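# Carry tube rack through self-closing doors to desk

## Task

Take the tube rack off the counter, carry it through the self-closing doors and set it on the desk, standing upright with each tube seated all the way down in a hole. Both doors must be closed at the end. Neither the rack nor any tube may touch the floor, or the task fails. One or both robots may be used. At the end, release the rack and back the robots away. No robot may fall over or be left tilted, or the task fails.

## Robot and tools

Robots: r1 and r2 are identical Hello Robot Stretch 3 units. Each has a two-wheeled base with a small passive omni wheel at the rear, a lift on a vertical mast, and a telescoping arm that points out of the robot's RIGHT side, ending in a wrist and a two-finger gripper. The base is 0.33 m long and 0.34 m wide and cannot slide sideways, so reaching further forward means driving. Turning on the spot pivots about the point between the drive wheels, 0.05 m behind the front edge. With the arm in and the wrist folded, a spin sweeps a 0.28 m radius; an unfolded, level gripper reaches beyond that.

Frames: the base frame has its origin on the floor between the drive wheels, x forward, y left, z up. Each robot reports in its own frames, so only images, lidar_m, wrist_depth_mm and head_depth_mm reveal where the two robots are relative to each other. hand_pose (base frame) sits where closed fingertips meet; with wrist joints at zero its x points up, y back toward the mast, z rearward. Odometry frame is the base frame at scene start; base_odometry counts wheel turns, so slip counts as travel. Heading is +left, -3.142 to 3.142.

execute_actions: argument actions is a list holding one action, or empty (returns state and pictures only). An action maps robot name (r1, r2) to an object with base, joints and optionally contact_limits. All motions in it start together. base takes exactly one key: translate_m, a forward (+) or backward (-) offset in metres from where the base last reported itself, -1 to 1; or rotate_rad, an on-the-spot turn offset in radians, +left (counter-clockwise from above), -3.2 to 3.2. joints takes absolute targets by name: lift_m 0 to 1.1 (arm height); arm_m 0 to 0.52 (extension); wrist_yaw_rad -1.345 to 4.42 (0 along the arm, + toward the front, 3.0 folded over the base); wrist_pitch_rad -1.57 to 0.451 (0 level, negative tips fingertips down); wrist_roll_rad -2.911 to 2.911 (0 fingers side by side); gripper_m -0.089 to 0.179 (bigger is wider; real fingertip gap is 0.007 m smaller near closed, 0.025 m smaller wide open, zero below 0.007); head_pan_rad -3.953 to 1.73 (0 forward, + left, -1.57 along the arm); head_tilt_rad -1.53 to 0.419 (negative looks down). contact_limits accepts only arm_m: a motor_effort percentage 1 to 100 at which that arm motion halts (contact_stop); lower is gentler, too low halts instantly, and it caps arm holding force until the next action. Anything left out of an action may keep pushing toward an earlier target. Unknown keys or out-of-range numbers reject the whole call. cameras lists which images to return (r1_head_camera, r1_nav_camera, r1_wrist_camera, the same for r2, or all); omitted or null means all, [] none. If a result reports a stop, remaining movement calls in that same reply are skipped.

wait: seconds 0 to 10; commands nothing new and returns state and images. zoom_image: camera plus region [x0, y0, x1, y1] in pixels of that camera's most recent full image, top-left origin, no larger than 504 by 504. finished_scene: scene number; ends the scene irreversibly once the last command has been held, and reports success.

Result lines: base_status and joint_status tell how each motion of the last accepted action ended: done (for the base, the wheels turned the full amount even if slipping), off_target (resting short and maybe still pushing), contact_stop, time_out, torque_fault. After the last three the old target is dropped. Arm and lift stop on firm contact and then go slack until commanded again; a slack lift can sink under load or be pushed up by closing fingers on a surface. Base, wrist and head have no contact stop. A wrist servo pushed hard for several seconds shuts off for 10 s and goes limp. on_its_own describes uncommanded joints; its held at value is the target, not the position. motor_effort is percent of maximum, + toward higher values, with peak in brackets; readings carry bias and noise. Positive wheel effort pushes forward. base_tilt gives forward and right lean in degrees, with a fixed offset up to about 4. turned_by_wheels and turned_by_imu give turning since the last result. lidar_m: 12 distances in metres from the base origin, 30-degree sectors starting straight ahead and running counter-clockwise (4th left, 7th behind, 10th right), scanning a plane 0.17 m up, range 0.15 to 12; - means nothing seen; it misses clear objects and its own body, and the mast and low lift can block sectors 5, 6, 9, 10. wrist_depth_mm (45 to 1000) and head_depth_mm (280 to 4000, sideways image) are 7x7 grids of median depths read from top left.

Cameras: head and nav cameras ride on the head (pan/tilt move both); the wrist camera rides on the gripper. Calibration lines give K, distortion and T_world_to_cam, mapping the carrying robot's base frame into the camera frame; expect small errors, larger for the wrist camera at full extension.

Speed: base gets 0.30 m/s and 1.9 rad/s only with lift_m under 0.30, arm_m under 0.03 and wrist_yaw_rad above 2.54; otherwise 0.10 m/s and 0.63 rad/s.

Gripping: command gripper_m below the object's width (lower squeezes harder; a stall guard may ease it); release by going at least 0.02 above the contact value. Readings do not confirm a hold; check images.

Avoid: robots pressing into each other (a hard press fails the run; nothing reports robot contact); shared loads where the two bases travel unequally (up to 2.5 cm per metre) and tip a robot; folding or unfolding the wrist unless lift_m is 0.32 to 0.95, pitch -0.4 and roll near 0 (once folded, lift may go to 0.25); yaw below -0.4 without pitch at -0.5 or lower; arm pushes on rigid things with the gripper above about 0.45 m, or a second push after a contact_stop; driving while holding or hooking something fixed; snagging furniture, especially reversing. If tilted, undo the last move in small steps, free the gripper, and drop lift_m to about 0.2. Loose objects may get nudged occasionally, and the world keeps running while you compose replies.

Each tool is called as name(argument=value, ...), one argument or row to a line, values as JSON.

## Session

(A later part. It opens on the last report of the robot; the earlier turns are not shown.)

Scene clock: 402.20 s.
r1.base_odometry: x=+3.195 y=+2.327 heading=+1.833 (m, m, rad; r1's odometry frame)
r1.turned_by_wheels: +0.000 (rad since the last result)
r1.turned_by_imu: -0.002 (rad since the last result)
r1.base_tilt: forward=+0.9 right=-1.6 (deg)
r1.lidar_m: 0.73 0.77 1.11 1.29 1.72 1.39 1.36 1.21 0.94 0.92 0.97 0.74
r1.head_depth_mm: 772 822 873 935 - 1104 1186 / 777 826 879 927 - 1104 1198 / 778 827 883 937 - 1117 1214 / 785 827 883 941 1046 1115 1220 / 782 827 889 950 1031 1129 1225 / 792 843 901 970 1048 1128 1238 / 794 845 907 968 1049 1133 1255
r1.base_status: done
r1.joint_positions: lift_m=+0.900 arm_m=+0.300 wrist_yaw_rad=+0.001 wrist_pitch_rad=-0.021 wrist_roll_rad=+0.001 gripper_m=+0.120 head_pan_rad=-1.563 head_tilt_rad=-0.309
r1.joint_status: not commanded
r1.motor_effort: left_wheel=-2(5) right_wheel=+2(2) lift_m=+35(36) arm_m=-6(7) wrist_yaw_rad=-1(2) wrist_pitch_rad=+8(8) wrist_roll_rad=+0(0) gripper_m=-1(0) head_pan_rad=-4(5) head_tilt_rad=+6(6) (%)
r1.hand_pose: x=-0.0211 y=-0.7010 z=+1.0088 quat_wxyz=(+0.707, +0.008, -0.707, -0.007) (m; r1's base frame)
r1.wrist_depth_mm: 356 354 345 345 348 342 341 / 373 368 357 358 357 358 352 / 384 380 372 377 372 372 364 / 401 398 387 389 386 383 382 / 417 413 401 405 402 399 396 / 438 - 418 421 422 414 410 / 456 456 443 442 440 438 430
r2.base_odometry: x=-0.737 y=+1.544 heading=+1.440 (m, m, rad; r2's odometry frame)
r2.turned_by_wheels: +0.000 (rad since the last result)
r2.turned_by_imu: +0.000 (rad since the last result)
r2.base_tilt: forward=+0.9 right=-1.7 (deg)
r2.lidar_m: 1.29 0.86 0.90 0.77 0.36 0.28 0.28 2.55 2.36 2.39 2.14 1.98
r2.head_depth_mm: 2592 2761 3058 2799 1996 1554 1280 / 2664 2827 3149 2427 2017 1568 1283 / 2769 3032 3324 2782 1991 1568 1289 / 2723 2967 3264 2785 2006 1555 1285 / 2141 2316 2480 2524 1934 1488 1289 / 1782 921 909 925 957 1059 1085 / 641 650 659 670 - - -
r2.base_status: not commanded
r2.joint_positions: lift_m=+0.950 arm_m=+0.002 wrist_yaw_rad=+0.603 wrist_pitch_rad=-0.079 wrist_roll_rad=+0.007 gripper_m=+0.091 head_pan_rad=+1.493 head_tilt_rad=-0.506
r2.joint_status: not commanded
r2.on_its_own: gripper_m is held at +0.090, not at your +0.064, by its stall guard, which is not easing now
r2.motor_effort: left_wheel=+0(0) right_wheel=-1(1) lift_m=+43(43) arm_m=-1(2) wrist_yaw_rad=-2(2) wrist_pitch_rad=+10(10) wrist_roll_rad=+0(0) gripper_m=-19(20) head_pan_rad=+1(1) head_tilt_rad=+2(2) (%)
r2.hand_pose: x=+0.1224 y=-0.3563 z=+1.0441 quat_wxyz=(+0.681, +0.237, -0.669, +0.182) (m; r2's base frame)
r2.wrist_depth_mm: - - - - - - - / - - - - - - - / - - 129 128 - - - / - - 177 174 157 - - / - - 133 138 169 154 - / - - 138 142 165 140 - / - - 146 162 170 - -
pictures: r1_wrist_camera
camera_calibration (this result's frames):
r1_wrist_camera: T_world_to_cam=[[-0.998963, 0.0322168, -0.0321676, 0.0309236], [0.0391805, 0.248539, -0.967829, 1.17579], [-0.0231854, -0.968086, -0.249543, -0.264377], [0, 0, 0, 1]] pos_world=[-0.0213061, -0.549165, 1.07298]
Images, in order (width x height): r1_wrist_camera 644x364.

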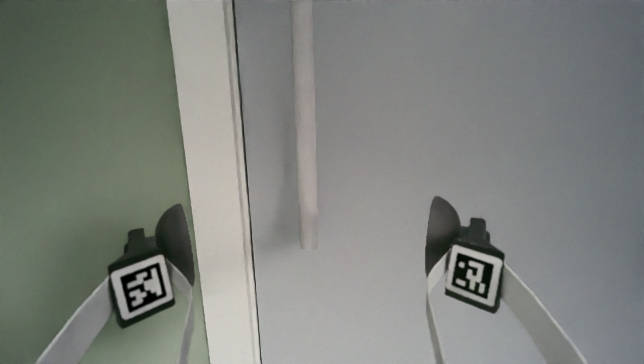

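execute_actions(
  actions=[
    {"r1":{"joints":{"arm_m":0.475}}},
  ],
  cameras=[],
)

execute_actions(
  actions=[
    {"r1":{"joints":{"gripper_m":-0.03}}},
  ],
  cameras=[],
)

execute_actions(
  actions=[
    {"r1":{"base":{"translate_m":-0.012},"joints":{"arm_m":0.345}}},
  ],
  cameras=[],
)

execute_actions(
  actions=[
    {"r1":{"base":{"translate_m":-0.034},"joints":{"arm_m":0.215}}},
  ],
  cameras=["r1_wrist_camera"],
)

Scene clock: 409.57 s.
r1.base_odometry: x=+3.195 y=+2.327 heading=+1.833 (m, m, rad; r1's odometry frame)
r1.turned_by_wheels: +0.000 (rad since the last result)
r1.turned_by_imu: -0.001 (rad since the last result)
r1.base_tilt: forward=+0.8 right=-1.5 (deg)
r1.lidar_m: 0.73 0.77 1.11 1.30 1.71 1.39 1.36 1.21 0.94 0.92 0.97 0.74
r1.head_depth_mm: 773 821 872 935 - 1107 1191 / 774 823 881 917 1030 1103 1209 / 779 829 884 - 1034 1107 1209 / 787 826 887 955 1037 1113 1216 / 783 828 890 953 1025 1114 1229 / 794 842 905 970 1049 1138 1240 / 794 848 909 971 1048 1140 1245
r1.base_status: not commanded
r1.joint_positions: lift_m=+0.900 arm_m=+0.475 wrist_yaw_rad=+0.001 wrist_pitch_rad=-0.021 wrist_roll_rad=+0.001 gripper_m=+0.120 head_pan_rad=-1.563 head_tilt_rad=-0.309
r1.joint_status: all done
r1.motor_effort: left_wheel=-2(2) right_wheel=+2(3) lift_m=+35(36) arm_m=+4(5) wrist_yaw_rad=-1(1) wrist_pitch_rad=+8(8) wrist_roll_rad=+0(0) gripper_m=-1(0) head_pan_rad=-4(5) head_tilt_rad=+6(7) (%)
r1.hand_pose: x=-0.0211 y=-0.8753 z=+1.0088 quat_wxyz=(+0.707, +0.008, -0.707, -0.007) (m; r1's base frame)
r1.wrist_depth_mm: 180 180 190 185 187 185 184 / 189 186 196 192 193 192 190 / 205 193 204 199 200 198 197 / 214 201 213 207 208 207 205 / 226 208 220 155 216 214 213 / 234 - 231 224 227 223 222 / 243 228 241 235 237 235 231
r2.base_odometry: x=-0.737 y=+1.544 heading=+1.440 (m, m, rad; r2's odometry frame)
r2.turned_by_wheels: +0.000 (rad since the last result)
r2.turned_by_imu: +0.000 (rad since the last result)
r2.base_tilt: forward=+1.0 right=-1.6 (deg)
r2.lidar_m: 1.29 0.86 0.90 0.77 0.36 0.28 0.28 2.55 2.36 2.38 2.14 1.97
r2.head_depth_mm: 2587 2763 3038 2787 2010 1562 1285 / 2635 2847 3154 2447 2001 1563 1281 / 2803 3024 3330 2820 2007 1567 1280 / 2708 2957 3275 2820 1990 1573 1282 / 2170 2304 2489 2550 1924 1497 1284 / 1770 922 910 925 958 1061 1085 / 641 649 659 671 - - -
r2.base_status: not commanded
r2.joint_positions: lift_m=+0.950 arm_m=+0.002 wrist_yaw_rad=+0.603 wrist_pitch_rad=-0.079 wrist_roll_rad=+0.007 gripper_m=+0.091 head_pan_rad=+1.493 head_tilt_rad=-0.506
r2.joint_status: not commanded
r2.on_its_own: gripper_m is held at +0.090, not at your +0.064, by its stall guard, which is not easing now
r2.motor_effort: left_wheel=+0(0) right_wheel=-1(1) lift_m=+43(43) arm_m=-3(1) wrist_yaw_rad=-1(2) wrist_pitch_rad=+10(10) wrist_roll_rad=+0(0) gripper_m=-19(20) head_pan_rad=+3(2) head_tilt_rad=+2(2) (%)
r2.hand_pose: x=+0.1224 y=-0.3563 z=+1.0441 quat_wxyz=(+0.681, +0.237, -0.669, +0.182) (m; r2's base frame)
r2.wrist_depth_mm: - - - - - - - / - - - - - - - / - - 129 129 - - - / - - 178 175 158 - - / - - 133 138 169 153 - / - - 139 142 165 140 - / - - 146 163 170 - -
pictures: none
No camera images: the call's "cameras" was empty. Leave "cameras" out to get every camera's image.

Scene clock: 411.57 s.
r1.base_odometry: x=+3.195 y=+2.327 heading=+1.833 (m, m, rad; r1's odometry frame)
r1.turned_by_wheels: +0.000 (rad since the last result)
r1.turned_by_imu: +0.000 (rad since the last result)
r1.base_tilt: forward=+0.9 right=-1.4 (deg)
r1.lidar_m: 0.73 0.77 1.10 1.30 1.72 1.39 1.36 1.21 0.94 0.92 0.97 0.75
r1.head_depth_mm: 772 820 872 931 - 1107 1197 / 774 821 879 921 1030 1097 1196 / 778 825 882 - 1032 1111 1209 / 784 826 882 949 1034 1121 1224 / 782 825 887 955 1034 1121 1224 / 792 842 905 967 1038 1136 1244 / 797 847 909 970 1050 1142 1253
r1.base_status: not commanded
r1.joint_positions: lift_m=+0.900 arm_m=+0.475 wrist_yaw_rad=+0.008 wrist_pitch_rad=-0.021 wrist_roll_rad=+0.001 gripper_m=-0.029 head_pan_rad=-1.563 head_tilt_rad=-0.309
r1.joint_status: all done
r1.motor_effort: left_wheel=+2(2) right_wheel=-3(4) lift_m=+36(36) arm_m=+0(4) wrist_yaw_rad=-7(7) wrist_pitch_rad=+8(8) wrist_roll_rad=+0(0) gripper_m=-22(97) head_pan_rad=-4(4) head_tilt_rad=+6(6) (%)
r1.hand_pose: x=-0.0193 y=-0.8756 z=+1.0089 quat_wxyz=(+0.707, +0.011, -0.707, -0.005) (m; r1's base frame)
r1.wrist_depth_mm: 181 179 188 128 185 183 181 / 197 186 195 132 191 190 187 / 206 193 202 138 199 197 194 / 215 200 211 205 207 204 202 / 225 208 219 145 214 213 211 / 235 218 229 152 223 221 219 / 246 227 238 232 235 230 228
r2.base_odometry: x=-0.737 y=+1.544 heading=+1.440 (m, m, rad; r2's odometry frame)
r2.turned_by_wheels: +0.000 (rad since the last result)
r2.turned_by_imu: +0.000 (rad since the last result)
r2.base_tilt: forward=+0.9 right=-1.7 (deg)
r2.lidar_m: 1.29 0.86 0.90 0.77 0.36 0.28 0.28 2.55 2.36 2.39 2.14 1.97
r2.head_depth_mm: 2594 2762 3047 2793 1999 1564 1283 / 2612 2802 3152 2424 2017 1557 1285 / 2770 3031 3330 2776 2001 1570 1282 / 2715 2959 3246 2820 2017 1568 1284 / 2161 2304 2463 2536 1940 1493 1285 / 1784 924 911 928 953 1057 1086 / 640 649 660 671 - - -
r2.base_status: not commanded
r2.joint_positions: lift_m=+0.950 arm_m=+0.002 wrist_yaw_rad=+0.603 wrist_pitch_rad=-0.079 wrist_roll_rad=+0.007 gripper_m=+0.091 head_pan_rad=+1.493 head_tilt_rad=-0.506
r2.joint_status: not commanded
r2.on_its_own: gripper_m is held at +0.090, not at your +0.064, by its stall guard, which is not easing now
r2.motor_effort: left_wheel=+0(0) right_wheel=-1(1) lift_m=+44(43) arm_m=-2(1) wrist_yaw_rad=-2(2) wrist_pitch_rad=+10(9) wrist_roll_rad=+0(0) gripper_m=-20(19) head_pan_rad=+3(3) head_tilt_rad=+2(2) (%)
r2.hand_pose: x=+0.1224 y=-0.3563 z=+1.0441 quat_wxyz=(+0.681, +0.237, -0.669, +0.182) (m; r2's base frame)
r2.wrist_depth_mm: - - - - - - - / - - - - - - - / - - 128 129 - - - / - - 179 174 157 - - / - - 133 137 169 153 - / - - 138 142 165 140 - / - - 146 163 170 - -
pictures: none
No camera images: the call's "cameras" was empty. Leave "cameras" out to get every camera's image.

Scene clock: 413.77 s.
r1.base_odometry: x=+3.198 y=+2.315 heading=+1.833 (m, m, rad; r1's odometry frame)
r1.turned_by_wheels: +0.000 (rad since the last result)
r1.turned_by_imu: +0.000 (rad since the last result)
r1.base_tilt: forward=+0.9 right=-1.3 (deg)
r1.lidar_m: 0.74 0.79 1.12 1.30 1.72 1.37 1.35 1.23 0.84 0.79 0.97 0.76
r1.head_depth_mm: 687 732 781 833 - 1009 1078 / 679 723 770 811 917 971 1062 / 674 716 761 802 - 955 1044 / 667 702 737 793 875 944 1038 / 674 809 872 944 1030 1121 1228 / 792 841 903 968 1044 1135 1237 / 794 845 903 970 1052 1142 1241
r1.base_status: done
r1.joint_positions: lift_m=+0.900 arm_m=+0.346 wrist_yaw_rad=+0.013 wrist_pitch_rad=-0.021 wrist_roll_rad=+0.001 gripper_m=-0.023 head_pan_rad=-1.563 head_tilt_rad=-0.309
r1.joint_status: all done
r1.on_its_own: gripper_m is held at -0.024, not at your -0.030, by its stall guard, which is not easing now
r1.motor_effort: left_wheel=+2(14) right_wheel=-3(15) lift_m=+36(36) arm_m=-10(14) wrist_yaw_rad=-11(29) wrist_pitch_rad=+8(8) wrist_roll_rad=+0(0) gripper_m=-19(24) head_pan_rad=-5(4) head_tilt_rad=+6(6) (%)
r1.hand_pose: x=-0.0181 y=-0.7462 z=+1.0087 quat_wxyz=(+0.707, +0.012, -0.707, -0.003) (m; r1's base frame)
r1.wrist_depth_mm: 315 311 183 128 194 202 208 / 329 323 190 133 201 209 215 / 341 338 198 140 211 217 225 / 354 351 203 206 219 227 235 / 370 366 211 146 229 237 247 / 387 381 217 153 239 247 257 / 406 398 230 235 250 260 272
r2.base_odometry: x=-0.737 y=+1.544 heading=+1.440 (m, m, rad; r2's odometry frame)
r2.turned_by_wheels: +0.000 (rad since the last result)
r2.turned_by_imu: +0.000 (rad since the last result)
r2.base_tilt: forward=+1.0 right=-1.7 (deg)
r2.lidar_m: 1.29 0.86 0.90 0.77 0.36 0.28 0.28 2.55 2.36 2.39 2.13 1.97
r2.head_depth_mm: 2490 2690 2933 2787 2011 1574 1280 / 2586 2763 3031 2443 1993 1568 1280 / 2794 3016 3347 2810 1993 1569 1283 / 2730 2966 3264 2787 2011 1568 1287 / 2161 2310 2493 2518 1941 1489 1283 / 1770 921 911 926 956 1055 1088 / 640 649 659 671 - - -
r2.base_status: not commanded
r2.joint_positions: lift_m=+0.950 arm_m=+0.002 wrist_yaw_rad=+0.603 wrist_pitch_rad=-0.079 wrist_roll_rad=+0.007 gripper_m=+0.091 head_pan_rad=+1.493 head_tilt_rad=-0.506
r2.joint_status: not commanded
r2.on_its_own: gripper_m is held at +0.090, not at your +0.064, by its stall guard, which is not easing now
r2.motor_effort: left_wheel=+0(0) right_wheel=-1(1) lift_m=+43(43) arm_m=-3(2) wrist_yaw_rad=-3(2) wrist_pitch_rad=+10(10) wrist_roll_rad=+0(0) gripper_m=-19(19) head_pan_rad=+2(2) head_tilt_rad=+2(2) (%)
r2.hand_pose: x=+0.1224 y=-0.3563 z=+1.0441 quat_wxyz=(+0.681, +0.237, -0.669, +0.182) (m; r2's base frame)
r2.wrist_depth_mm: - - - - - - - / - - - - - - - / - - 129 129 - - - / - - 178 175 157 - - / - - 134 137 169 153 - / - - 139 141 164 140 - / - - 146 163 170 - -
pictures: none
No camera images: the call's "cameras" was empty. Leave "cameras" out to get every camera's image.

Scene clock: 415.97 s.
r1.base_odometry: x=+3.207 y=+2.282 heading=+1.833 (m, m, rad; r1's odometry frame)
r1.turned_by_wheels: +0.000 (rad since the last result)
r1.turned_by_imu: +0.000 (rad since the last result)
r1.base_tilt: forward=+0.9 right=-1.3 (deg)
r1.lidar_m: 0.77 0.82 1.18 1.31 1.72 1.34 1.31 1.23 0.75 0.65 0.97 0.79
r1.head_depth_mm: 598 638 684 737 - - 955 / 581 620 665 714 - - 921 / 567 602 643 690 - - 884 / 554 576 607 655 714 778 843 / 540 577 619 675 994 1095 1215 / 782 837 888 964 1037 1132 1236 / 793 838 904 970 1046 1141 1248
r1.base_status: done
r1.joint_positions: lift_m=+0.900 arm_m=+0.216 wrist_yaw_rad=+0.016 wrist_pitch_rad=-0.023 wrist_roll_rad=+0.001 gripper_m=-0.023 head_pan_rad=-1.563 head_tilt_rad=-0.309
r1.joint_status: all done
r1.on_its_own: gripper_m is held at -0.024, not at your -0.030, by its stall guard, which is not easing now; wrist_yaw_rad is at rest, and its effort (-13) is outside its rest range (-12 to +12)
r1.motor_effort: left_wheel=+2(17) right_wheel=-3(23) lift_m=+35(36) arm_m=-9(13) wrist_yaw_rad=-13(54) wrist_pitch_rad=+8(9) wrist_roll_rad=+0(0) gripper_m=-19(24) head_pan_rad=-5(4) head_tilt_rad=+6(6) (%)
r1.hand_pose: x=-0.0174 y=-0.6161 z=+1.0084 quat_wxyz=(+0.707, +0.014, -0.707, -0.003) (m; r1's base frame)
r1.wrist_depth_mm: 441 174 179 130 209 228 250 / 456 180 186 135 218 237 264 / 471 463 193 141 227 247 273 / 497 483 200 208 236 261 290 / 521 506 203 148 249 272 304 / 543 534 209 156 264 286 321 / 566 553 225 235 266 302 341
r2.base_odometry: x=-0.737 y=+1.544 heading=+1.440 (m, m, rad; r2's odometry frame)
r2.turned_by_wheels: +0.000 (rad since the last result)
r2.turned_by_imu: +0.000 (rad since the last result)
r2.base_tilt: forward=+0.9 right=-1.6 (deg)
r2.lidar_m: 1.29 0.86 0.90 0.77 0.36 0.28 0.28 2.54 2.36 2.39 2.13 1.98
r2.head_depth_mm: 2409 2602 2891 2782 2008 1560 1283 / 2631 2721 2945 2371 2001 1566 1285 / 2771 3045 3320 2795 2008 1561 1280 / 2740 2966 3232 2807 2009 1571 1283 / 2165 2313 2473 2522 1939 1486 1279 / 1773 923 908 926 954 1058 1084 / 640 650 661 670 - - -
r2.base_status: not commanded
r2.joint_positions: lift_m=+0.950 arm_m=+0.002 wrist_yaw_rad=+0.603 wrist_pitch_rad=-0.079 wrist_roll_rad=+0.007 gripper_m=+0.091 head_pan_rad=+1.493 head_tilt_rad=-0.506
r2.joint_status: not commanded
r2.on_its_own: gripper_m is held at +0.090, not at your +0.064, by its stall guard, which is not easing now
r2.motor_effort: left_wheel=+0(0) right_wheel=-1(1) lift_m=+44(43) arm_m=-2(2) wrist_yaw_rad=-1(3) wrist_pitch_rad=+10(10) wrist_roll_rad=+0(0) gripper_m=-20(20) head_pan_rad=+2(3) head_tilt_rad=+2(2) (%)
r2.hand_pose: x=+0.1224 y=-0.3563 z=+1.0441 quat_wxyz=(+0.681, +0.237, -0.669, +0.182) (m; r2's base frame)
r2.wrist_depth_mm: - - - - - - - / - - - - - - - / - - 129 129 - - - / - - 178 175 157 - - / - - 133 138 169 153 - / - - 138 142 165 140 - / - - 145 163 170 - -
pictures: r1_wrist_camera
camera_calibration (this result's frames):
r1_wrist_camera: T_world_to_cam=[[-0.999326, 0.0177593, -0.0321158, 0.0229184], [0.0355443, 0.250584, -0.967442, 1.15497], [-0.00913344, -0.967932, -0.251046, -0.180383], [0, 0, 0, 1]] pos_world=[-0.0197974, -0.464424, 1.07282]
Images, in order (width x height): r1_wrist_camera 644x364.

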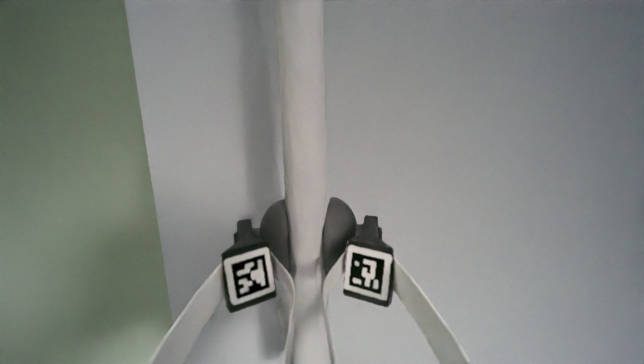

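Works. Continue.

execute_actions(
  actions=[
    {"r1":{"base":{"translate_m":-0.045},"joints":{"arm_m":0.11}}},
  ],
  cameras=[],
)

execute_actions(
  actions=[
    {"r1":{"base":{"translate_m":-0.07},"joints":{"arm_m":0.0,"head_tilt_rad":-0.7}}},
  ],
  cameras=["r1_nav_camera"],
)

Scene clock: 425.03 s.
r1.base_odometry: x=+3.219 y=+2.239 heading=+1.833 (m, m, rad; r1's odometry frame)
r1.turned_by_wheels: +0.000 (rad since the last result)
r1.turned_by_imu: -0.001 (rad since the last result)
r1.base_tilt: forward=+0.7 right=-1.4 (deg)
r1.lidar_m: 0.82 0.87 1.25 1.32 1.69 1.30 1.27 1.22 0.66 0.54 0.97 0.84
r1.head_depth_mm: 525 562 602 653 708 - - / 503 536 572 616 667 - - / 481 512 547 586 624 - - / 463 477 509 547 589 639 700 / 444 471 500 537 581 640 1162 / 451 809 877 951 1026 1125 1227 / 788 841 900 966 1041 1131 1249
r1.base_status: done
r1.joint_positions: lift_m=+0.900 arm_m=+0.111 wrist_yaw_rad=+0.018 wrist_pitch_rad=-0.024 wrist_roll_rad=+0.001 gripper_m=-0.023 head_pan_rad=-1.563 head_tilt_rad=-0.309
r1.joint_status: all done
r1.on_its_own: gripper_m is held at -0.024, not at your -0.030, by its stall guard, which is not easing now; wrist_yaw_rad is at rest, and its effort (-14) is outside its rest range (-12 to +12)
r1.motor_effort: left_wheel=+1(14) right_wheel=-3(19) lift_m=+35(35) arm_m=-10(12) wrist_yaw_rad=-14(53) wrist_pitch_rad=+9(9) wrist_roll_rad=+0(0) gripper_m=-20(25) head_pan_rad=-5(4) head_tilt_rad=+6(6) (%)
r1.hand_pose: x=-0.0169 y=-0.5111 z=+1.0080 quat_wxyz=(+0.707, +0.015, -0.707, -0.003) (m; r1's base frame)
r1.wrist_depth_mm: 536 164 179 133 226 261 304 / 555 171 184 137 235 273 324 / 582 178 191 143 244 285 342 / 607 185 198 210 257 300 360 / 629 607 201 149 271 318 387 / 661 645 203 158 289 337 417 / 687 682 220 199 288 358 449
r2.base_odometry: x=-0.737 y=+1.544 heading=+1.440 (m, m, rad; r2's odometry frame)
r2.turned_by_wheels: +0.000 (rad since the last result)
r2.turned_by_imu: +0.000 (rad since the last result)
r2.base_tilt: forward=+1.0 right=-1.8 (deg)
r2.lidar_m: 1.29 0.86 0.90 0.77 0.36 0.28 0.28 2.55 2.36 2.38 2.13 1.98
r2.head_depth_mm: 2315 2523 2822 2798 2007 1560 1284 / 2645 2634 2871 2387 1999 1559 1278 / 2767 3036 3332 2790 2024 1569 1282 / 2709 2974 3265 2798 2008 1561 1280 / 2166 2304 2483 2533 1930 1489 1281 / 1769 921 912 927 957 1055 1087 / 640 649 660 671 - - -
r2.base_status: not commanded
r2.joint_positions: lift_m=+0.950 arm_m=+0.002 wrist_yaw_rad=+0.603 wrist_pitch_rad=-0.079 wrist_roll_rad=+0.007 gripper_m=+0.091 head_pan_rad=+1.493 head_tilt_rad=-0.506
r2.joint_status: not commanded
r2.on_its_own: gripper_m is held at +0.090, not at your +0.064, by its stall guard, which is not easing now
r2.motor_effort: left_wheel=-1(0) right_wheel=-1(1) lift_m=+43(43) arm_m=-2(2) wrist_yaw_rad=-2(2) wrist_pitch_rad=+9(10) wrist_roll_rad=+0(0) gripper_m=-20(19) head_pan_rad=+1(3) head_tilt_rad=+2(2) (%)
r2.hand_pose: x=+0.1224 y=-0.3563 z=+1.0441 quat_wxyz=(+0.681, +0.237, -0.669, +0.182) (m; r2's base frame)
r2.wrist_depth_mm: - - - - - - - / - - - - - - - / - - 129 128 - - - / - - 178 175 158 - - / - - 133 137 169 154 - / - - 138 142 166 140 - / - - 146 162 170 - -
pictures: none
No camera images: the call's "cameras" was empty. Leave "cameras" out to get every camera's image.

Scene clock: 427.17 s.
r1.base_odometry: x=+3.237 y=+2.171 heading=+1.833 (m, m, rad; r1's odometry frame)
r1.turned_by_wheels: +0.000 (rad since the last result)
r1.turned_by_imu: -0.001 (rad since the last result)
r1.base_tilt: forward=+0.7 right=-1.4 (deg)
r1.lidar_m: 0.89 0.94 1.34 1.45 1.60 1.23 1.20 1.22 0.58 0.42 0.95 0.91
r1.head_depth_mm: 472 544 646 791 - - - / 437 499 582 701 842 - - / 409 463 530 - - - - / 332 409 459 534 665 859 1124 / 362 403 456 524 632 1296 1189 / 342 383 453 1206 1491 1369 1206 / 771 902 1048 1235 1492 1385 1210
r1.base_status: done
r1.joint_positions: lift_m=+0.900 arm_m=+0.001 wrist_yaw_rad=+0.040 wrist_pitch_rad=-0.026 wrist_roll_rad=+0.001 gripper_m=-0.023 head_pan_rad=-1.563 head_tilt_rad=-0.691
r1.joint_status: all done
r1.on_its_own: wrist_yaw_rad is held at +0.044, not at your +0.000, by its stall guard, which is not easing now; gripper_m is held at -0.024, not at your -0.030, by its stall guard, which is not easing now
r1.motor_effort: left_wheel=-1(10) right_wheel=+1(18) lift_m=+37(35) arm_m=-10(13) wrist_yaw_rad=+3(55) wrist_pitch_rad=+10(10) wrist_roll_rad=+0(0) gripper_m=-18(25) head_pan_rad=-4(4) head_tilt_rad=-6(44) (%)
r1.hand_pose: x=-0.0112 y=-0.4009 z=+1.0076 quat_wxyz=(+0.707, +0.024, -0.707, +0.005) (m; r1's base frame)
r1.wrist_depth_mm: 652 157 179 134 248 307 401 / 686 162 184 200 258 323 432 / 696 169 190 206 268 341 461 / 742 176 196 212 282 363 505 / 777 185 197 152 302 384 549 / 808 194 199 161 328 413 611 / 857 815 218 202 312 443 663
r2.base_odometry: x=-0.737 y=+1.544 heading=+1.440 (m, m, rad; r2's odometry frame)
r2.turned_by_wheels: +0.000 (rad since the last result)
r2.turned_by_imu: +0.000 (rad since the last result)
r2.base_tilt: forward=+0.9 right=-1.6 (deg)
r2.lidar_m: 1.29 0.86 0.90 0.77 0.36 0.28 0.28 2.56 2.36 2.38 2.13 1.97
r2.head_depth_mm: 2205 2369 2757 2776 2007 1561 1282 / 2687 2860 2766 2444 1995 1562 1283 / 2794 3009 3322 2810 2010 1561 1286 / 2690 2966 3253 2806 2008 1568 1287 / 2170 2308 2480 2540 1921 1487 1281 / 1772 922 913 926 951 1060 1088 / 640 649 660 670 - - -
r2.base_status: not commanded
r2.joint_positions: lift_m=+0.950 arm_m=+0.002 wrist_yaw_rad=+0.603 wrist_pitch_rad=-0.079 wrist_roll_rad=+0.007 gripper_m=+0.091 head_pan_rad=+1.493 head_tilt_rad=-0.506
r2.joint_status: not commanded
r2.on_its_own: gripper_m is held at +0.090, not at your +0.064, by its stall guard, which is not easing now
r2.motor_effort: left_wheel=+0(0) right_wheel=-1(1) lift_m=+43(43) arm_m=-2(2) wrist_yaw_rad=-3(2) wrist_pitch_rad=+10(10) wrist_roll_rad=+0(0) gripper_m=-20(20) head_pan_rad=+3(4) head_tilt_rad=+2(2) (%)
r2.hand_pose: x=+0.1224 y=-0.3563 z=+1.0441 quat_wxyz=(+0.681, +0.237, -0.669, +0.182) (m; r2's base frame)
r2.wrist_depth_mm: - - - - - - - / - - - - - - - / - - 128 129 - - - / - - 177 174 158 - - / - - 133 137 170 153 - / - - 139 142 165 141 - / - - 146 163 169 - -
pictures: r1_nav_camera (sideways: a quarter turn counterclockwise sets it upright)
camera_calibration (this result's frames):
r1_nav_camera: T_world_to_cam=[[-0.050138, -0.663361, 0.746618, -0.926223], [-0.998434, 0.0518719, -0.0209608, 0.080687], [-0.0248239, -0.7465, -0.664922, 0.821344], [0, 0, 0, 1]] pos_world=[0.0545107, -0.00547174, 1.23936]
Images, in order (width x height): r1_nav_camera 672x504.

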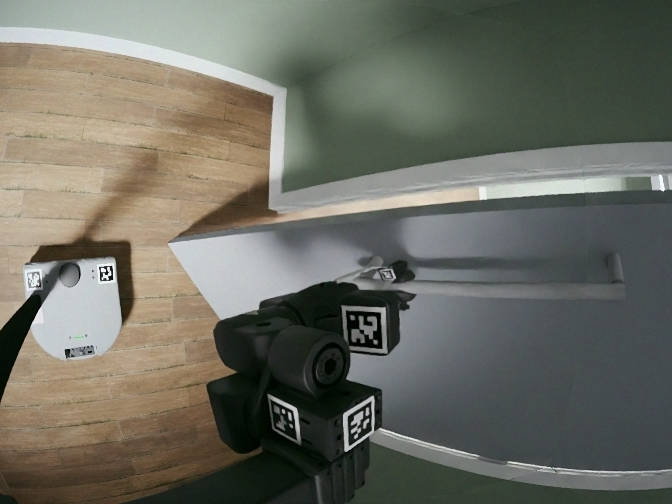

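execute_actions(
  actions=[],
  cameras=["r2_nav_camera","r1_nav_camera"],
)

Scene clock: 439.50 s.
r1.base_odometry: x=+3.237 y=+2.171 heading=+1.833 (m, m, rad; r1's odometry frame)
r1.turned_by_wheels: +0.000 (rad since the last result)
r1.turned_by_imu: -0.001 (rad since the last result)
r1.base_tilt: forward=+0.8 right=-1.4 (deg)
r1.lidar_m: 0.89 0.94 1.34 1.45 1.60 1.22 1.20 1.22 0.58 0.42 0.95 0.91
r1.head_depth_mm: 471 543 644 795 - - - / 437 500 583 701 843 - - / 410 463 529 - - - - / 332 409 459 533 663 853 1124 / 362 403 455 525 632 1302 1185 / 342 383 452 1200 1490 1375 1201 / 772 899 1055 1230 1504 1374 1207
r1.base_status: done
r1.joint_positions: lift_m=+0.900 arm_m=+0.001 wrist_yaw_rad=+0.040 wrist_pitch_rad=-0.026 wrist_roll_rad=+0.001 gripper_m=-0.023 head_pan_rad=-1.563 head_tilt_rad=-0.691
r1.joint_status: all done
r1.on_its_own: wrist_yaw_rad is held at +0.044, not at your +0.000, by its stall guard, which is not easing now; gripper_m is held at -0.024, not at your -0.030, by its stall guard, which is not easing now
r1.motor_effort: left_wheel=-1(10) right_wheel=+1(18) lift_m=+36(35) arm_m=-9(13) wrist_yaw_rad=+3(55) wrist_pitch_rad=+10(10) wrist_roll_rad=+0(0) gripper_m=-18(25) head_pan_rad=-5(4) head_tilt_rad=-5(44) (%)
r1.hand_pose: x=-0.0112 y=-0.4009 z=+1.0076 quat_wxyz=(+0.707, +0.024, -0.707, +0.005) (m; r1's base frame)
r1.wrist_depth_mm: 651 156 178 134 247 307 405 / 676 163 184 200 259 322 431 / 703 169 190 207 269 341 465 / 736 177 196 214 283 362 504 / 762 184 197 152 302 381 550 / 816 194 198 160 332 410 608 / 836 820 218 202 313 443 666
r2.base_odometry: x=-0.737 y=+1.544 heading=+1.440 (m, m, rad; r2's odometry frame)
r2.turned_by_wheels: +0.000 (rad since the last result)
r2.turned_by_imu: +0.000 (rad since the last result)
r2.base_tilt: forward=+0.9 right=-1.7 (deg)
r2.lidar_m: 1.29 0.86 0.90 0.77 0.36 0.28 0.28 2.55 2.37 2.39 2.14 1.98
r2.head_depth_mm: 2216 2342 2719 2793 2018 1555 1282 / 2675 2885 2762 2436 2003 1565 1280 / 2759 3019 3317 2806 2020 1572 1281 / 2724 2940 3254 2807 2003 1563 1286 / 2161 2308 2496 2530 1941 1487 1283 / 1775 924 914 925 954 1060 1086 / 640 650 660 670 - - -
r2.base_status: not commanded
r2.joint_positions: lift_m=+0.950 arm_m=+0.002 wrist_yaw_rad=+0.603 wrist_pitch_rad=-0.079 wrist_roll_rad=+0.007 gripper_m=+0.091 head_pan_rad=+1.493 head_tilt_rad=-0.506
r2.joint_status: not commanded
r2.on_its_own: gripper_m is held at +0.090, not at your +0.064, by its stall guard, which is not easing now
r2.motor_effort: left_wheel=-1(0) right_wheel=-1(1) lift_m=+43(43) arm_m=-1(2) wrist_yaw_rad=-3(2) wrist_pitch_rad=+9(10) wrist_roll_rad=+0(0) gripper_m=-20(20) head_pan_rad=+3(4) head_tilt_rad=+2(2) (%)
r2.hand_pose: x=+0.1224 y=-0.3563 z=+1.0441 quat_wxyz=(+0.681, +0.237, -0.669, +0.182) (m; r2's base frame)
r2.wrist_depth_mm: - - - - - - - / - - - - - - - / - - 129 128 - - - / - - 178 174 158 - - / - - 133 138 169 153 - / - - 139 142 166 140 - / - - 146 163 170 - -
pictures: r1_nav_camera (sideways: a quarter turn counterclockwise sets it upright), r2_nav_camera (sideways: a quarter turn counterclockwise sets it upright)
camera_calibration (this result's frames):
r1_nav_camera: T_world_to_cam=[[-0.0501379, -0.663361, 0.746618, -0.926223], [-0.998434, 0.0518717, -0.0209608, 0.080687], [-0.0248238, -0.7465, -0.664922, 0.821344], [0, 0, 0, 1]] pos_world=[0.0545107, -0.00547175, 1.23936]
r2_nav_camera: T_world_to_cam=[[0.0283407, 0.474573, 0.87976, -1.10794], [0.996775, -0.0795142, 0.0107824, 0.0375506], [0.0750705, 0.876617, -0.475296, 0.577538], [0, 0, 0, 1]] pos_world=[-0.0493856, 0.0225058, 1.24882]
Images, in order (width x height): r1_nav_camera 672x504, r2_nav_camera 672x504.

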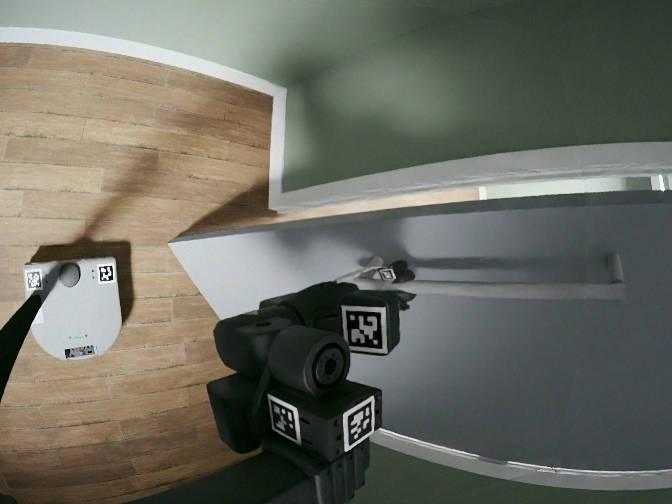

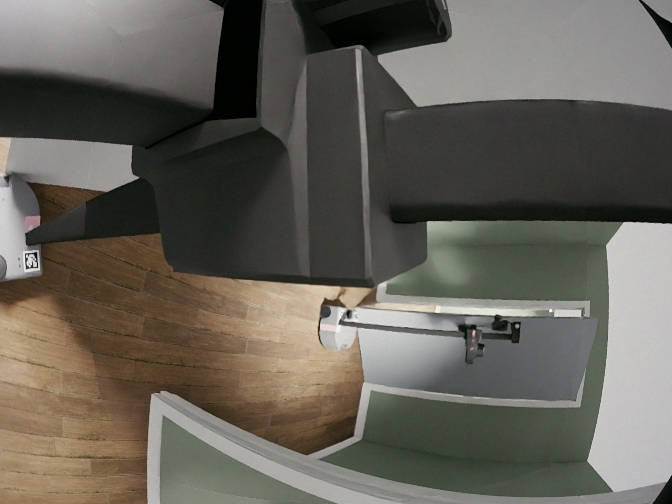

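execute_actions(
  actions=[
    {"r2":{"base":{"rotate_rad":1.15},"joints":{"wrist_yaw_rad":2.0,"head_pan_rad":0,"head_tilt_rad":-0.6}}},
  ],
  cameras=["r2_nav_camera"],
)

Scene clock: 451.57 s.
r1.base_odometry: x=+3.237 y=+2.171 heading=+1.833 (m, m, rad; r1's odometry frame)
r1.turned_by_wheels: +0.000 (rad since the last result)
r1.turned_by_imu: -0.001 (rad since the last result)
r1.base_tilt: forward=+0.7 right=-1.4 (deg)
r1.lidar_m: 0.89 0.94 1.34 1.45 1.60 1.22 1.20 1.22 0.58 0.41 0.95 0.91
r1.head_depth_mm: 471 544 645 792 - - - / 438 502 584 700 846 - - / 409 462 530 - - - - / 332 410 458 534 665 853 1133 / 362 403 455 524 634 1288 1185 / 342 382 453 1203 1480 1378 1209 / 773 905 1048 1230 1494 1389 1211
r1.base_status: not commanded
r1.joint_positions: lift_m=+0.900 arm_m=+0.001 wrist_yaw_rad=+0.040 wrist_pitch_rad=-0.026 wrist_roll_rad=+0.001 gripper_m=-0.023 head_pan_rad=-1.563 head_tilt_rad=-0.691
r1.joint_status: not commanded
r1.on_its_own: wrist_yaw_rad is held at +0.044, not at your +0.000, by its stall guard, which is not easing now; gripper_m is held at -0.024, not at your -0.030, by its stall guard, which is not easing now
r1.motor_effort: left_wheel=-1(1) right_wheel=+1(1) lift_m=+35(36) arm_m=-10(10) wrist_yaw_rad=+3(3) wrist_pitch_rad=+10(10) wrist_roll_rad=+0(0) gripper_m=-19(18) head_pan_rad=-5(5) head_tilt_rad=-5(6) (%)
r1.hand_pose: x=-0.0112 y=-0.4009 z=+1.0076 quat_wxyz=(+0.707, +0.024, -0.707, +0.005) (m; r1's base frame)
r1.wrist_depth_mm: 653 157 178 135 248 307 403 / 680 163 184 201 258 321 434 / 703 168 189 207 269 340 465 / 745 177 196 213 283 359 508 / 766 185 197 152 299 383 550 / 799 194 197 161 332 411 599 / 859 820 220 202 313 446 677
r2.base_odometry: x=-0.737 y=+1.544 heading=+2.590 (m, m, rad; r2's odometry frame)
r2.turned_by_wheels: +1.150 (rad since the last result)
r2.turned_by_imu: +1.134 (rad since the last result)
r2.base_tilt: forward=+1.0 right=-1.6 (deg)
r2.lidar_m: 2.09 0.49 0.23 0.18 0.21 2.46 2.36 2.44 2.06 1.98 1.15 0.86
r2.head_depth_mm: 2651 2864 3063 2380 1061 289 1138 / 2642 2926 3155 2384 1821 - - / 2553 2841 3103 2416 1817 - - / 2355 2634 2938 2360 1816 1550 - / 2311 2652 3107 2395 1833 1470 1184 / 2696 2992 3266 2443 1812 1462 1231 / 2659 2925 3020 2404 1831 1423 1174
r2.base_status: done
r2.joint_positions: lift_m=+0.950 arm_m=+0.002 wrist_yaw_rad=+1.998 wrist_pitch_rad=-0.079 wrist_roll_rad=+0.007 gripper_m=+0.091 head_pan_rad=+0.007 head_tilt_rad=-0.592
r2.joint_status: all done
r2.on_its_own: gripper_m is held at +0.090, not at your +0.064, by its stall guard, which is not easing now
r2.motor_effort: left_wheel=-2(7) right_wheel=+3(7) lift_m=+43(43) arm_m=-2(2) wrist_yaw_rad=+2(2) wrist_pitch_rad=+10(10) wrist_roll_rad=+0(0) gripper_m=-19(19) head_pan_rad=-3(30) head_tilt_rad=-3(11) (%)
r2.hand_pose: x=+0.2094 y=-0.0425 z=+1.0441 quat_wxyz=(+0.405, +0.611, -0.360, +0.577) (m; r2's base frame)
r2.wrist_depth_mm: 346 502 929 - - - - / 344 488 958 - - - - / 342 494 127 - - - - / 341 498 178 174 158 - - / 345 455 133 136 170 153 653 / 345 - 137 140 165 140 613 / 322 517 146 163 169 - 646
pictures: r2_nav_camera (sideways: a quarter turn counterclockwise sets it upright)
camera_calibration (this result's frames):
r2_nav_camera: T_world_to_cam=[[0.549273, 0.0125081, 0.835549, -1.05347], [0.00619317, -0.999921, 0.0108975, 0.0434445], [0.83562, -0.000810989, -0.549308, 0.669196], [0, 0, 0, 1]] pos_world=[0.019179, 0.0571607, 1.24734]
Images, in order (width x height): r2_nav_camera 672x504.

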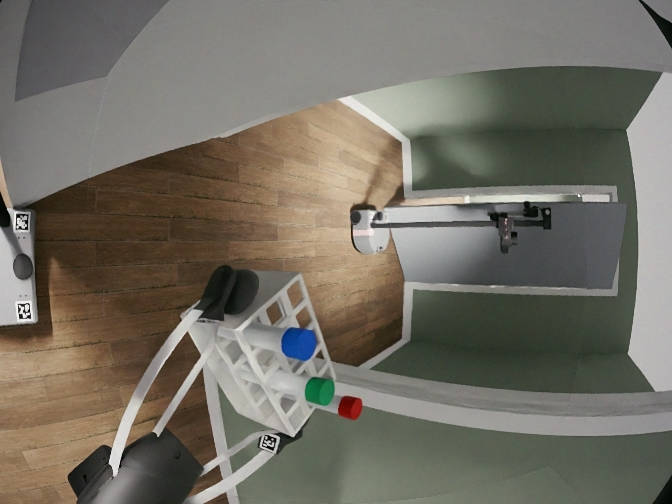

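execute_actions(
  actions=[
    {"r2":{"base":{"rotate_rad":-0.12}}},
  ],
  cameras=[],
)

execute_actions(
  actions=[
    {"r2":{"base":{"translate_m":0.5}}},
  ],
  cameras=["r2_nav_camera"],
)

Scene clock: 456.30 s.
r1.base_odometry: x=+3.237 y=+2.171 heading=+1.833 (m, m, rad; r1's odometry frame)
r1.turned_by_wheels: +0.000 (rad since the last result)
r1.turned_by_imu: -0.001 (rad since the last result)
r1.base_tilt: forward=+0.7 right=-1.5 (deg)
r1.lidar_m: 0.89 0.94 1.34 1.45 1.60 1.23 1.20 1.21 0.58 0.42 0.95 0.91
r1.head_depth_mm: 471 543 644 791 - - - / 438 500 583 702 846 - - / 409 462 530 - - - - / 332 410 459 535 664 855 1127 / 361 403 455 525 633 1295 1182 / 342 383 454 1200 1486 1372 1209 / 774 899 1053 1234 1485 1375 1214
r1.base_status: not commanded
r1.joint_positions: lift_m=+0.900 arm_m=+0.001 wrist_yaw_rad=+0.040 wrist_pitch_rad=-0.026 wrist_roll_rad=+0.001 gripper_m=-0.023 head_pan_rad=-1.563 head_tilt_rad=-0.691
r1.joint_status: not commanded
r1.on_its_own: wrist_yaw_rad is held at +0.044, not at your +0.000, by its stall guard, which is not easing now; gripper_m is held at -0.024, not at your -0.030, by its stall guard, which is not easing now
r1.motor_effort: left_wheel=-1(1) right_wheel=+1(1) lift_m=+36(36) arm_m=-10(10) wrist_yaw_rad=+3(3) wrist_pitch_rad=+9(10) wrist_roll_rad=+0(0) gripper_m=-18(18) head_pan_rad=-4(5) head_tilt_rad=-6(6) (%)
r1.hand_pose: x=-0.0112 y=-0.4009 z=+1.0076 quat_wxyz=(+0.707, +0.024, -0.707, +0.005) (m; r1's base frame)
r1.wrist_depth_mm: 653 157 178 134 248 308 402 / 684 163 183 200 257 324 429 / 701 169 190 207 269 342 465 / 732 176 197 212 283 361 500 / 771 185 196 152 301 385 555 / 806 194 198 161 330 412 602 / 847 817 218 201 313 443 666
r2.base_odometry: x=-0.737 y=+1.544 heading=+2.470 (m, m, rad; r2's odometry frame)
r2.turned_by_wheels: -0.120 (rad since the last result)
r2.turned_by_imu: -0.119 (rad since the last result)
r2.base_tilt: forward=+1.0 right=-1.7 (deg)
r2.lidar_m: 0.90 0.75 0.26 0.19 0.19 2.57 2.36 2.39 2.16 1.97 1.32 0.86
r2.head_depth_mm: 2141 773 827 922 1008 288 1142 / 2688 2934 3100 2276 1215 - - / 2697 2969 3216 2405 1820 - - / 2633 2895 3125 2405 1822 1555 - / 2377 2654 2874 2323 1825 1464 1180 / 2138 2493 2948 2404 1824 1473 1224 / 2672 2886 3149 2419 1837 1464 1223
r2.base_status: done
r2.joint_positions: lift_m=+0.950 arm_m=+0.002 wrist_yaw_rad=+1.998 wrist_pitch_rad=-0.079 wrist_roll_rad=+0.007 gripper_m=+0.091 head_pan_rad=+0.007 head_tilt_rad=-0.593
r2.joint_status: not commanded
r2.on_its_own: gripper_m is held at +0.090, not at your +0.064, by its stall guard, which is not easing now
r2.motor_effort: left_wheel=+3(6) right_wheel=-4(6) lift_m=+43(43) arm_m=-3(2) wrist_yaw_rad=+2(2) wrist_pitch_rad=+9(10) wrist_roll_rad=+0(0) gripper_m=-19(19) head_pan_rad=-3(3) head_tilt_rad=-3(3) (%)
r2.hand_pose: x=+0.2094 y=-0.0425 z=+1.0441 quat_wxyz=(+0.405, +0.611, -0.360, +0.577) (m; r2's base frame)
r2.wrist_depth_mm: 420 632 - - - - 557 / 408 630 - - - - 582 / 413 621 128 126 - - 585 / 403 630 178 176 158 - 601 / 400 568 133 135 169 153 647 / 398 - 138 139 164 140 665 / 371 618 146 163 169 707 679
pictures: none
No camera images: the call's "cameras" was empty. Leave "cameras" out to get every camera's image.

Scene clock: 462.27 s.
r1.base_odometry: x=+3.237 y=+2.171 heading=+1.833 (m, m, rad; r1's odometry frame)
r1.turned_by_wheels: +0.000 (rad since the last result)
r1.turned_by_imu: -0.001 (rad since the last result)
r1.base_tilt: forward=+0.9 right=-1.4 (deg)
r1.lidar_m: 0.89 0.94 1.34 1.44 1.60 1.22 1.20 1.22 0.57 0.42 0.95 0.91
r1.head_depth_mm: 470 542 646 791 - - - / 436 501 584 700 849 - - / 408 464 530 - - - - / 332 408 459 534 665 858 1127 / 361 402 456 524 633 1291 1192 / 342 382 453 1196 1481 1364 1208 / 772 896 1049 1243 1491 1376 1205
r1.base_status: not commanded
r1.joint_positions: lift_m=+0.900 arm_m=+0.001 wrist_yaw_rad=+0.040 wrist_pitch_rad=-0.026 wrist_roll_rad=+0.001 gripper_m=-0.023 head_pan_rad=-1.563 head_tilt_rad=-0.691
r1.joint_status: not commanded
r1.on_its_own: wrist_yaw_rad is held at +0.044, not at your +0.000, by its stall guard, which is not easing now; gripper_m is held at -0.024, not at your -0.030, by its stall guard, which is not easing now
r1.motor_effort: left_wheel=-1(1) right_wheel=+1(1) lift_m=+35(36) arm_m=-10(10) wrist_yaw_rad=+3(3) wrist_pitch_rad=+10(9) wrist_roll_rad=+0(0) gripper_m=-18(18) head_pan_rad=-5(4) head_tilt_rad=-6(6) (%)
r1.hand_pose: x=-0.0112 y=-0.4009 z=+1.0076 quat_wxyz=(+0.707, +0.024, -0.707, +0.005) (m; r1's base frame)
r1.wrist_depth_mm: 648 157 178 134 247 307 406 / 684 162 183 200 258 324 431 / 708 169 189 207 270 341 467 / 736 176 196 213 283 362 506 / 776 185 197 152 303 383 546 / 807 193 198 161 329 409 603 / 850 828 218 202 313 441 665
r2.base_odometry: x=-1.129 y=+1.855 heading=+2.470 (m, m, rad; r2's odometry frame)
r2.turned_by_wheels: +0.000 (rad since the last result)
r2.turned_by_imu: +0.002 (rad since the last result)
r2.base_tilt: forward=+1.0 right=-1.6 (deg)
r2.lidar_m: 2.25 1.61 0.57 0.31 0.25 0.25 0.28 2.89 2.07 1.90 0.49 0.40
r2.head_depth_mm: 2003 2038 2101 2127 1923 289 655 / 2294 2501 2735 2395 1822 - - / 2280 2533 2815 2395 1806 - - / 2205 2426 2723 2396 1822 1542 - / 2041 2225 2466 2307 1821 1469 1188 / 1868 2016 2234 2115 1814 1463 1223 / 1395 2377 2721 2422 1828 1475 1225
r2.base_status: done
r2.joint_positions: lift_m=+0.950 arm_m=+0.002 wrist_yaw_rad=+1.998 wrist_pitch_rad=-0.079 wrist_roll_rad=+0.007 gripper_m=+0.091 head_pan_rad=+0.007 head_tilt_rad=-0.593
r2.joint_status: not commanded
r2.on_its_own: gripper_m is held at +0.090, not at your +0.064, by its stall guard, which is not easing now
r2.motor_effort: left_wheel=+1(7) right_wheel=-3(6) lift_m=+44(43) arm_m=-2(2) wrist_yaw_rad=+1(1) wrist_pitch_rad=+10(10) wrist_roll_rad=+0(0) gripper_m=-19(20) head_pan_rad=-2(1) head_tilt_rad=-3(3) (%)
r2.hand_pose: x=+0.2094 y=-0.0423 z=+1.0441 quat_wxyz=(+0.405, +0.611, -0.360, +0.577) (m; r2's base frame)
r2.wrist_depth_mm: - - - - - - - / - - - - - - - / - - 129 126 - - - / - - 177 175 158 - - / - - 133 135 169 153 - / - - 138 140 165 141 312 / 687 - 146 163 170 - -
pictures: r2_nav_camera (sideways: a quarter turn counterclockwise sets it upright)
camera_calibration (this result's frames):
r2_nav_camera: T_world_to_cam=[[0.549477, 0.0124352, 0.835416, -1.05329], [0.00606062, -0.999922, 0.0108977, 0.0434451], [0.835487, -0.00092489, -0.54951, 0.66946], [0, 0, 0, 1]] pos_world=[0.0191735, 0.0571589, 1.24734]
Images, in order (width x height): r2_nav_camera 672x504.

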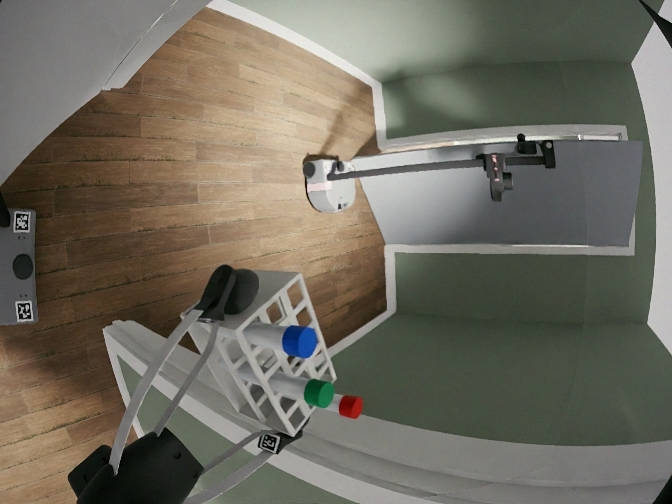

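execute_actions(
  actions=[
    {"r2":{"base":{"rotate_rad":0.35},"joints":{"wrist_yaw_rad":2.3}}},
  ],
  cameras=["r2_nav_camera"],
)

Scene clock: 465.50 s.
r1.base_odometry: x=+3.237 y=+2.171 heading=+1.833 (m, m, rad; r1's odometry frame)
r1.turned_by_wheels: +0.000 (rad since the last result)
r1.turned_by_imu: -0.001 (rad since the last result)
r1.base_tilt: forward=+0.9 right=-1.6 (deg)
r1.lidar_m: 0.89 0.94 1.34 1.44 1.60 1.22 1.20 1.22 0.58 0.42 0.95 0.91
r1.head_depth_mm: 471 545 644 793 - - - / 439 501 586 699 847 - - / 408 463 527 - - - - / 332 409 457 533 665 854 1129 / 362 403 455 524 634 1284 1187 / 342 383 453 1196 1489 1382 1221 / 773 898 1053 1236 1488 1378 1208
r1.base_status: not commanded
r1.joint_positions: lift_m=+0.900 arm_m=+0.001 wrist_yaw_rad=+0.040 wrist_pitch_rad=-0.026 wrist_roll_rad=+0.001 gripper_m=-0.023 head_pan_rad=-1.563 head_tilt_rad=-0.691
r1.joint_status: not commanded
r1.on_its_own: wrist_yaw_rad is held at +0.044, not at your +0.000, by its stall guard, which is not easing now; gripper_m is held at -0.024, not at your -0.030, by its stall guard, which is not easing now
r1.motor_effort: left_wheel=-1(1) right_wheel=+1(0) lift_m=+37(36) arm_m=-9(10) wrist_yaw_rad=+3(3) wrist_pitch_rad=+10(10) wrist_roll_rad=+0(0) gripper_m=-18(18) head_pan_rad=-5(5) head_tilt_rad=-5(6) (%)
r1.hand_pose: x=-0.0112 y=-0.4009 z=+1.0076 quat_wxyz=(+0.707, +0.024, -0.707, +0.005) (m; r1's base frame)
r1.wrist_depth_mm: 653 156 179 134 248 306 401 / 668 163 184 200 257 324 433 / 704 170 189 207 270 341 461 / 739 176 196 214 281 363 500 / 770 185 196 152 300 386 546 / 811 194 198 161 331 411 607 / 858 805 218 202 313 445 672
r2.base_odometry: x=-1.129 y=+1.855 heading=+2.820 (m, m, rad; r2's odometry frame)
r2.turned_by_wheels: +0.350 (rad since the last result)
r2.turned_by_imu: +0.345 (rad since the last result)
r2.base_tilt: forward=+0.9 right=-1.6 (deg)
r2.lidar_m: 1.61 0.77 0.33 0.24 0.23 0.24 0.33 2.27 1.91 0.65 0.41 1.62
r2.head_depth_mm: 2000 2246 2558 2399 1810 1459 1193 / 1909 2164 2433 2397 1811 1542 1193 / 1774 2029 2272 2002 1875 - - / 2310 2567 2896 2409 1820 - - / 2387 2655 2936 2406 1816 1515 - / 2272 2411 2559 2411 1828 1502 - / 1895 1966 2069 2131 1838 1471 1260
r2.base_status: done
r2.joint_positions: lift_m=+0.950 arm_m=+0.002 wrist_yaw_rad=+2.297 wrist_pitch_rad=-0.079 wrist_roll_rad=+0.007 gripper_m=+0.091 head_pan_rad=+0.007 head_tilt_rad=-0.593
r2.joint_status: all done
r2.on_its_own: gripper_m is held at +0.090, not at your +0.064, by its stall guard, which is not easing now
r2.motor_effort: left_wheel=-2(4) right_wheel=+2(6) lift_m=+43(43) arm_m=-2(2) wrist_yaw_rad=+2(3) wrist_pitch_rad=+10(10) wrist_roll_rad=+0(0) gripper_m=-20(20) head_pan_rad=-2(2) head_tilt_rad=-3(3) (%)
r2.hand_pose: x=+0.1682 y=+0.0210 z=+1.0441 quat_wxyz=(+0.314, +0.658, -0.265, +0.631) (m; r2's base frame)
r2.wrist_depth_mm: 310 409 641 - - - - / 314 414 641 - - - - / 318 415 128 128 - - - / 315 415 179 176 158 - - / 319 401 133 136 169 153 - / 322 - 138 141 164 141 - / 306 442 145 163 170 - -
pictures: r2_nav_camera (sideways: a quarter turn counterclockwise sets it upright)
camera_calibration (this result's frames):
r2_nav_camera: T_world_to_cam=[[0.549477, 0.0124353, 0.835416, -1.05329], [0.00606079, -0.999922, 0.0108977, 0.0434451], [0.835487, -0.000924748, -0.54951, 0.66946], [0, 0, 0, 1]] pos_world=[0.0191735, 0.0571589, 1.24734]
Images, in order (width x height): r2_nav_camera 672x504.

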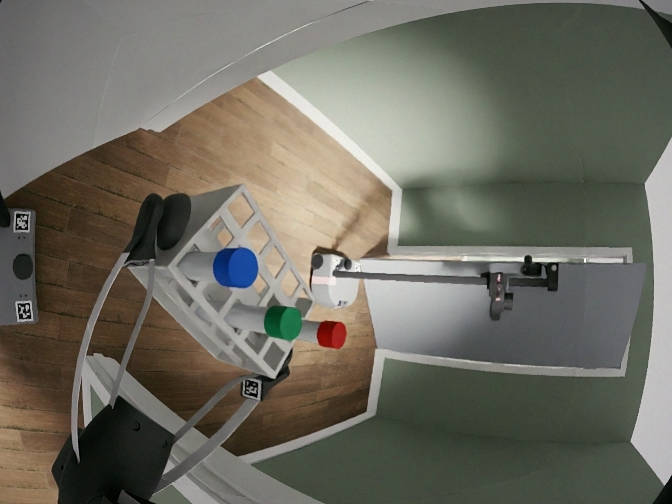

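execute_actions(
  actions=[
    {"r2":{"base":{"translate_m":0.7}}},
  ],
  cameras=["r2_nav_camera"],
)

Scene clock: 475.40 s.
r1.base_odometry: x=+3.237 y=+2.171 heading=+1.833 (m, m, rad; r1's odometry frame)
r1.turned_by_wheels: +0.000 (rad since the last result)
r1.turned_by_imu: -0.002 (rad since the last result)
r1.base_tilt: forward=+0.8 right=-1.6 (deg)
r1.lidar_m: 0.89 0.94 1.34 1.02 1.48 1.22 1.20 1.21 0.58 0.42 0.95 0.91
r1.head_depth_mm: 473 544 643 793 - - - / 438 500 586 700 849 - - / 408 462 528 - - - - / 331 409 459 534 668 859 1130 / 362 402 455 524 632 1292 1194 / 343 384 454 1201 1479 1375 1201 / 773 900 1049 1239 1504 1377 1213
r1.base_status: not commanded
r1.joint_positions: lift_m=+0.900 arm_m=+0.001 wrist_yaw_rad=+0.040 wrist_pitch_rad=-0.026 wrist_roll_rad=+0.001 gripper_m=-0.023 head_pan_rad=-1.563 head_tilt_rad=-0.691
r1.joint_status: not commanded
r1.on_its_own: wrist_yaw_rad is held at +0.044, not at your +0.000, by its stall guard, which is not easing now; gripper_m is held at -0.024, not at your -0.030, by its stall guard, which is not easing now
r1.motor_effort: left_wheel=-1(1) right_wheel=+1(1) lift_m=+36(36) arm_m=-10(10) wrist_yaw_rad=+3(3) wrist_pitch_rad=+9(9) wrist_roll_rad=+0(0) gripper_m=-19(18) head_pan_rad=-4(4) head_tilt_rad=-6(6) (%)
r1.hand_pose: x=-0.0112 y=-0.4009 z=+1.0076 quat_wxyz=(+0.707, +0.024, -0.707, +0.005) (m; r1's base frame)
r1.wrist_depth_mm: 652 157 178 134 249 306 402 / 683 163 183 200 259 323 431 / 710 169 190 207 270 345 465 / 733 177 196 214 282 362 499 / 767 184 196 152 302 385 552 / 821 194 197 161 331 412 603 / 849 830 219 201 311 445 667
r2.base_odometry: x=-1.793 y=+2.076 heading=+2.820 (m, m, rad; r2's odometry frame)
r2.turned_by_wheels: +0.000 (rad since the last result)
r2.turned_by_imu: +0.003 (rad since the last result)
r2.base_tilt: forward=+1.0 right=-1.6 (deg)
r2.lidar_m: 0.91 1.29 1.08 0.56 0.41 0.35 0.35 0.39 0.51 1.02 1.15 1.74
r2.head_depth_mm: 1334 829 1701 1975 1807 1466 1192 / 1247 793 1622 1869 1817 1425 1191 / 861 1342 1490 1703 1535 - - / 1709 1899 2124 2284 1810 - - / 1766 1951 2205 2386 1829 1509 - / 1809 1984 2187 2228 1847 1510 - / 1640 1735 1806 1896 1825 1470 1256
r2.base_status: done
r2.joint_positions: lift_m=+0.950 arm_m=+0.002 wrist_yaw_rad=+2.297 wrist_pitch_rad=-0.079 wrist_roll_rad=+0.007 gripper_m=+0.091 head_pan_rad=+0.007 head_tilt_rad=-0.593
r2.joint_status: not commanded
r2.on_its_own: gripper_m is held at +0.090, not at your +0.064, by its stall guard, which is not easing now
r2.motor_effort: left_wheel=-2(3) right_wheel=+2(5) lift_m=+44(44) arm_m=-2(1) wrist_yaw_rad=+2(2) wrist_pitch_rad=+10(10) wrist_roll_rad=+0(0) gripper_m=-19(20) head_pan_rad=-3(3) head_tilt_rad=-3(3) (%)
r2.hand_pose: x=+0.1682 y=+0.0210 z=+1.0441 quat_wxyz=(+0.314, +0.658, -0.265, +0.631) (m; r2's base frame)
r2.wrist_depth_mm: 827 936 - - - - - / 875 966 - - - - - / 876 982 128 - - - - / 889 - 178 174 159 - - / 917 - 133 136 170 153 - / 964 - 137 140 165 140 - / 949 - 146 163 170 - -
pictures: r2_nav_camera (sideways: a quarter turn counterclockwise sets it upright)
camera_calibration (this result's frames):
r2_nav_camera: T_world_to_cam=[[0.549477, 0.0124352, 0.835416, -1.05329], [0.00606054, -0.999922, 0.0108977, 0.0434451], [0.835487, -0.000924954, -0.54951, 0.66946], [0, 0, 0, 1]] pos_world=[0.0191735, 0.0571589, 1.24734]
Images, in order (width x height): r2_nav_camera 672x504.

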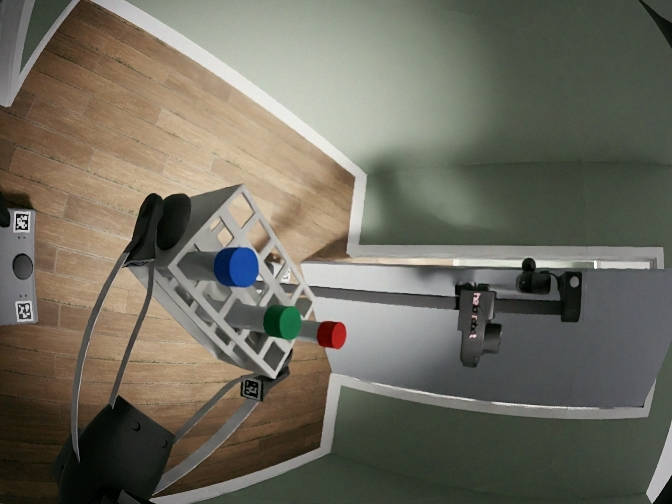

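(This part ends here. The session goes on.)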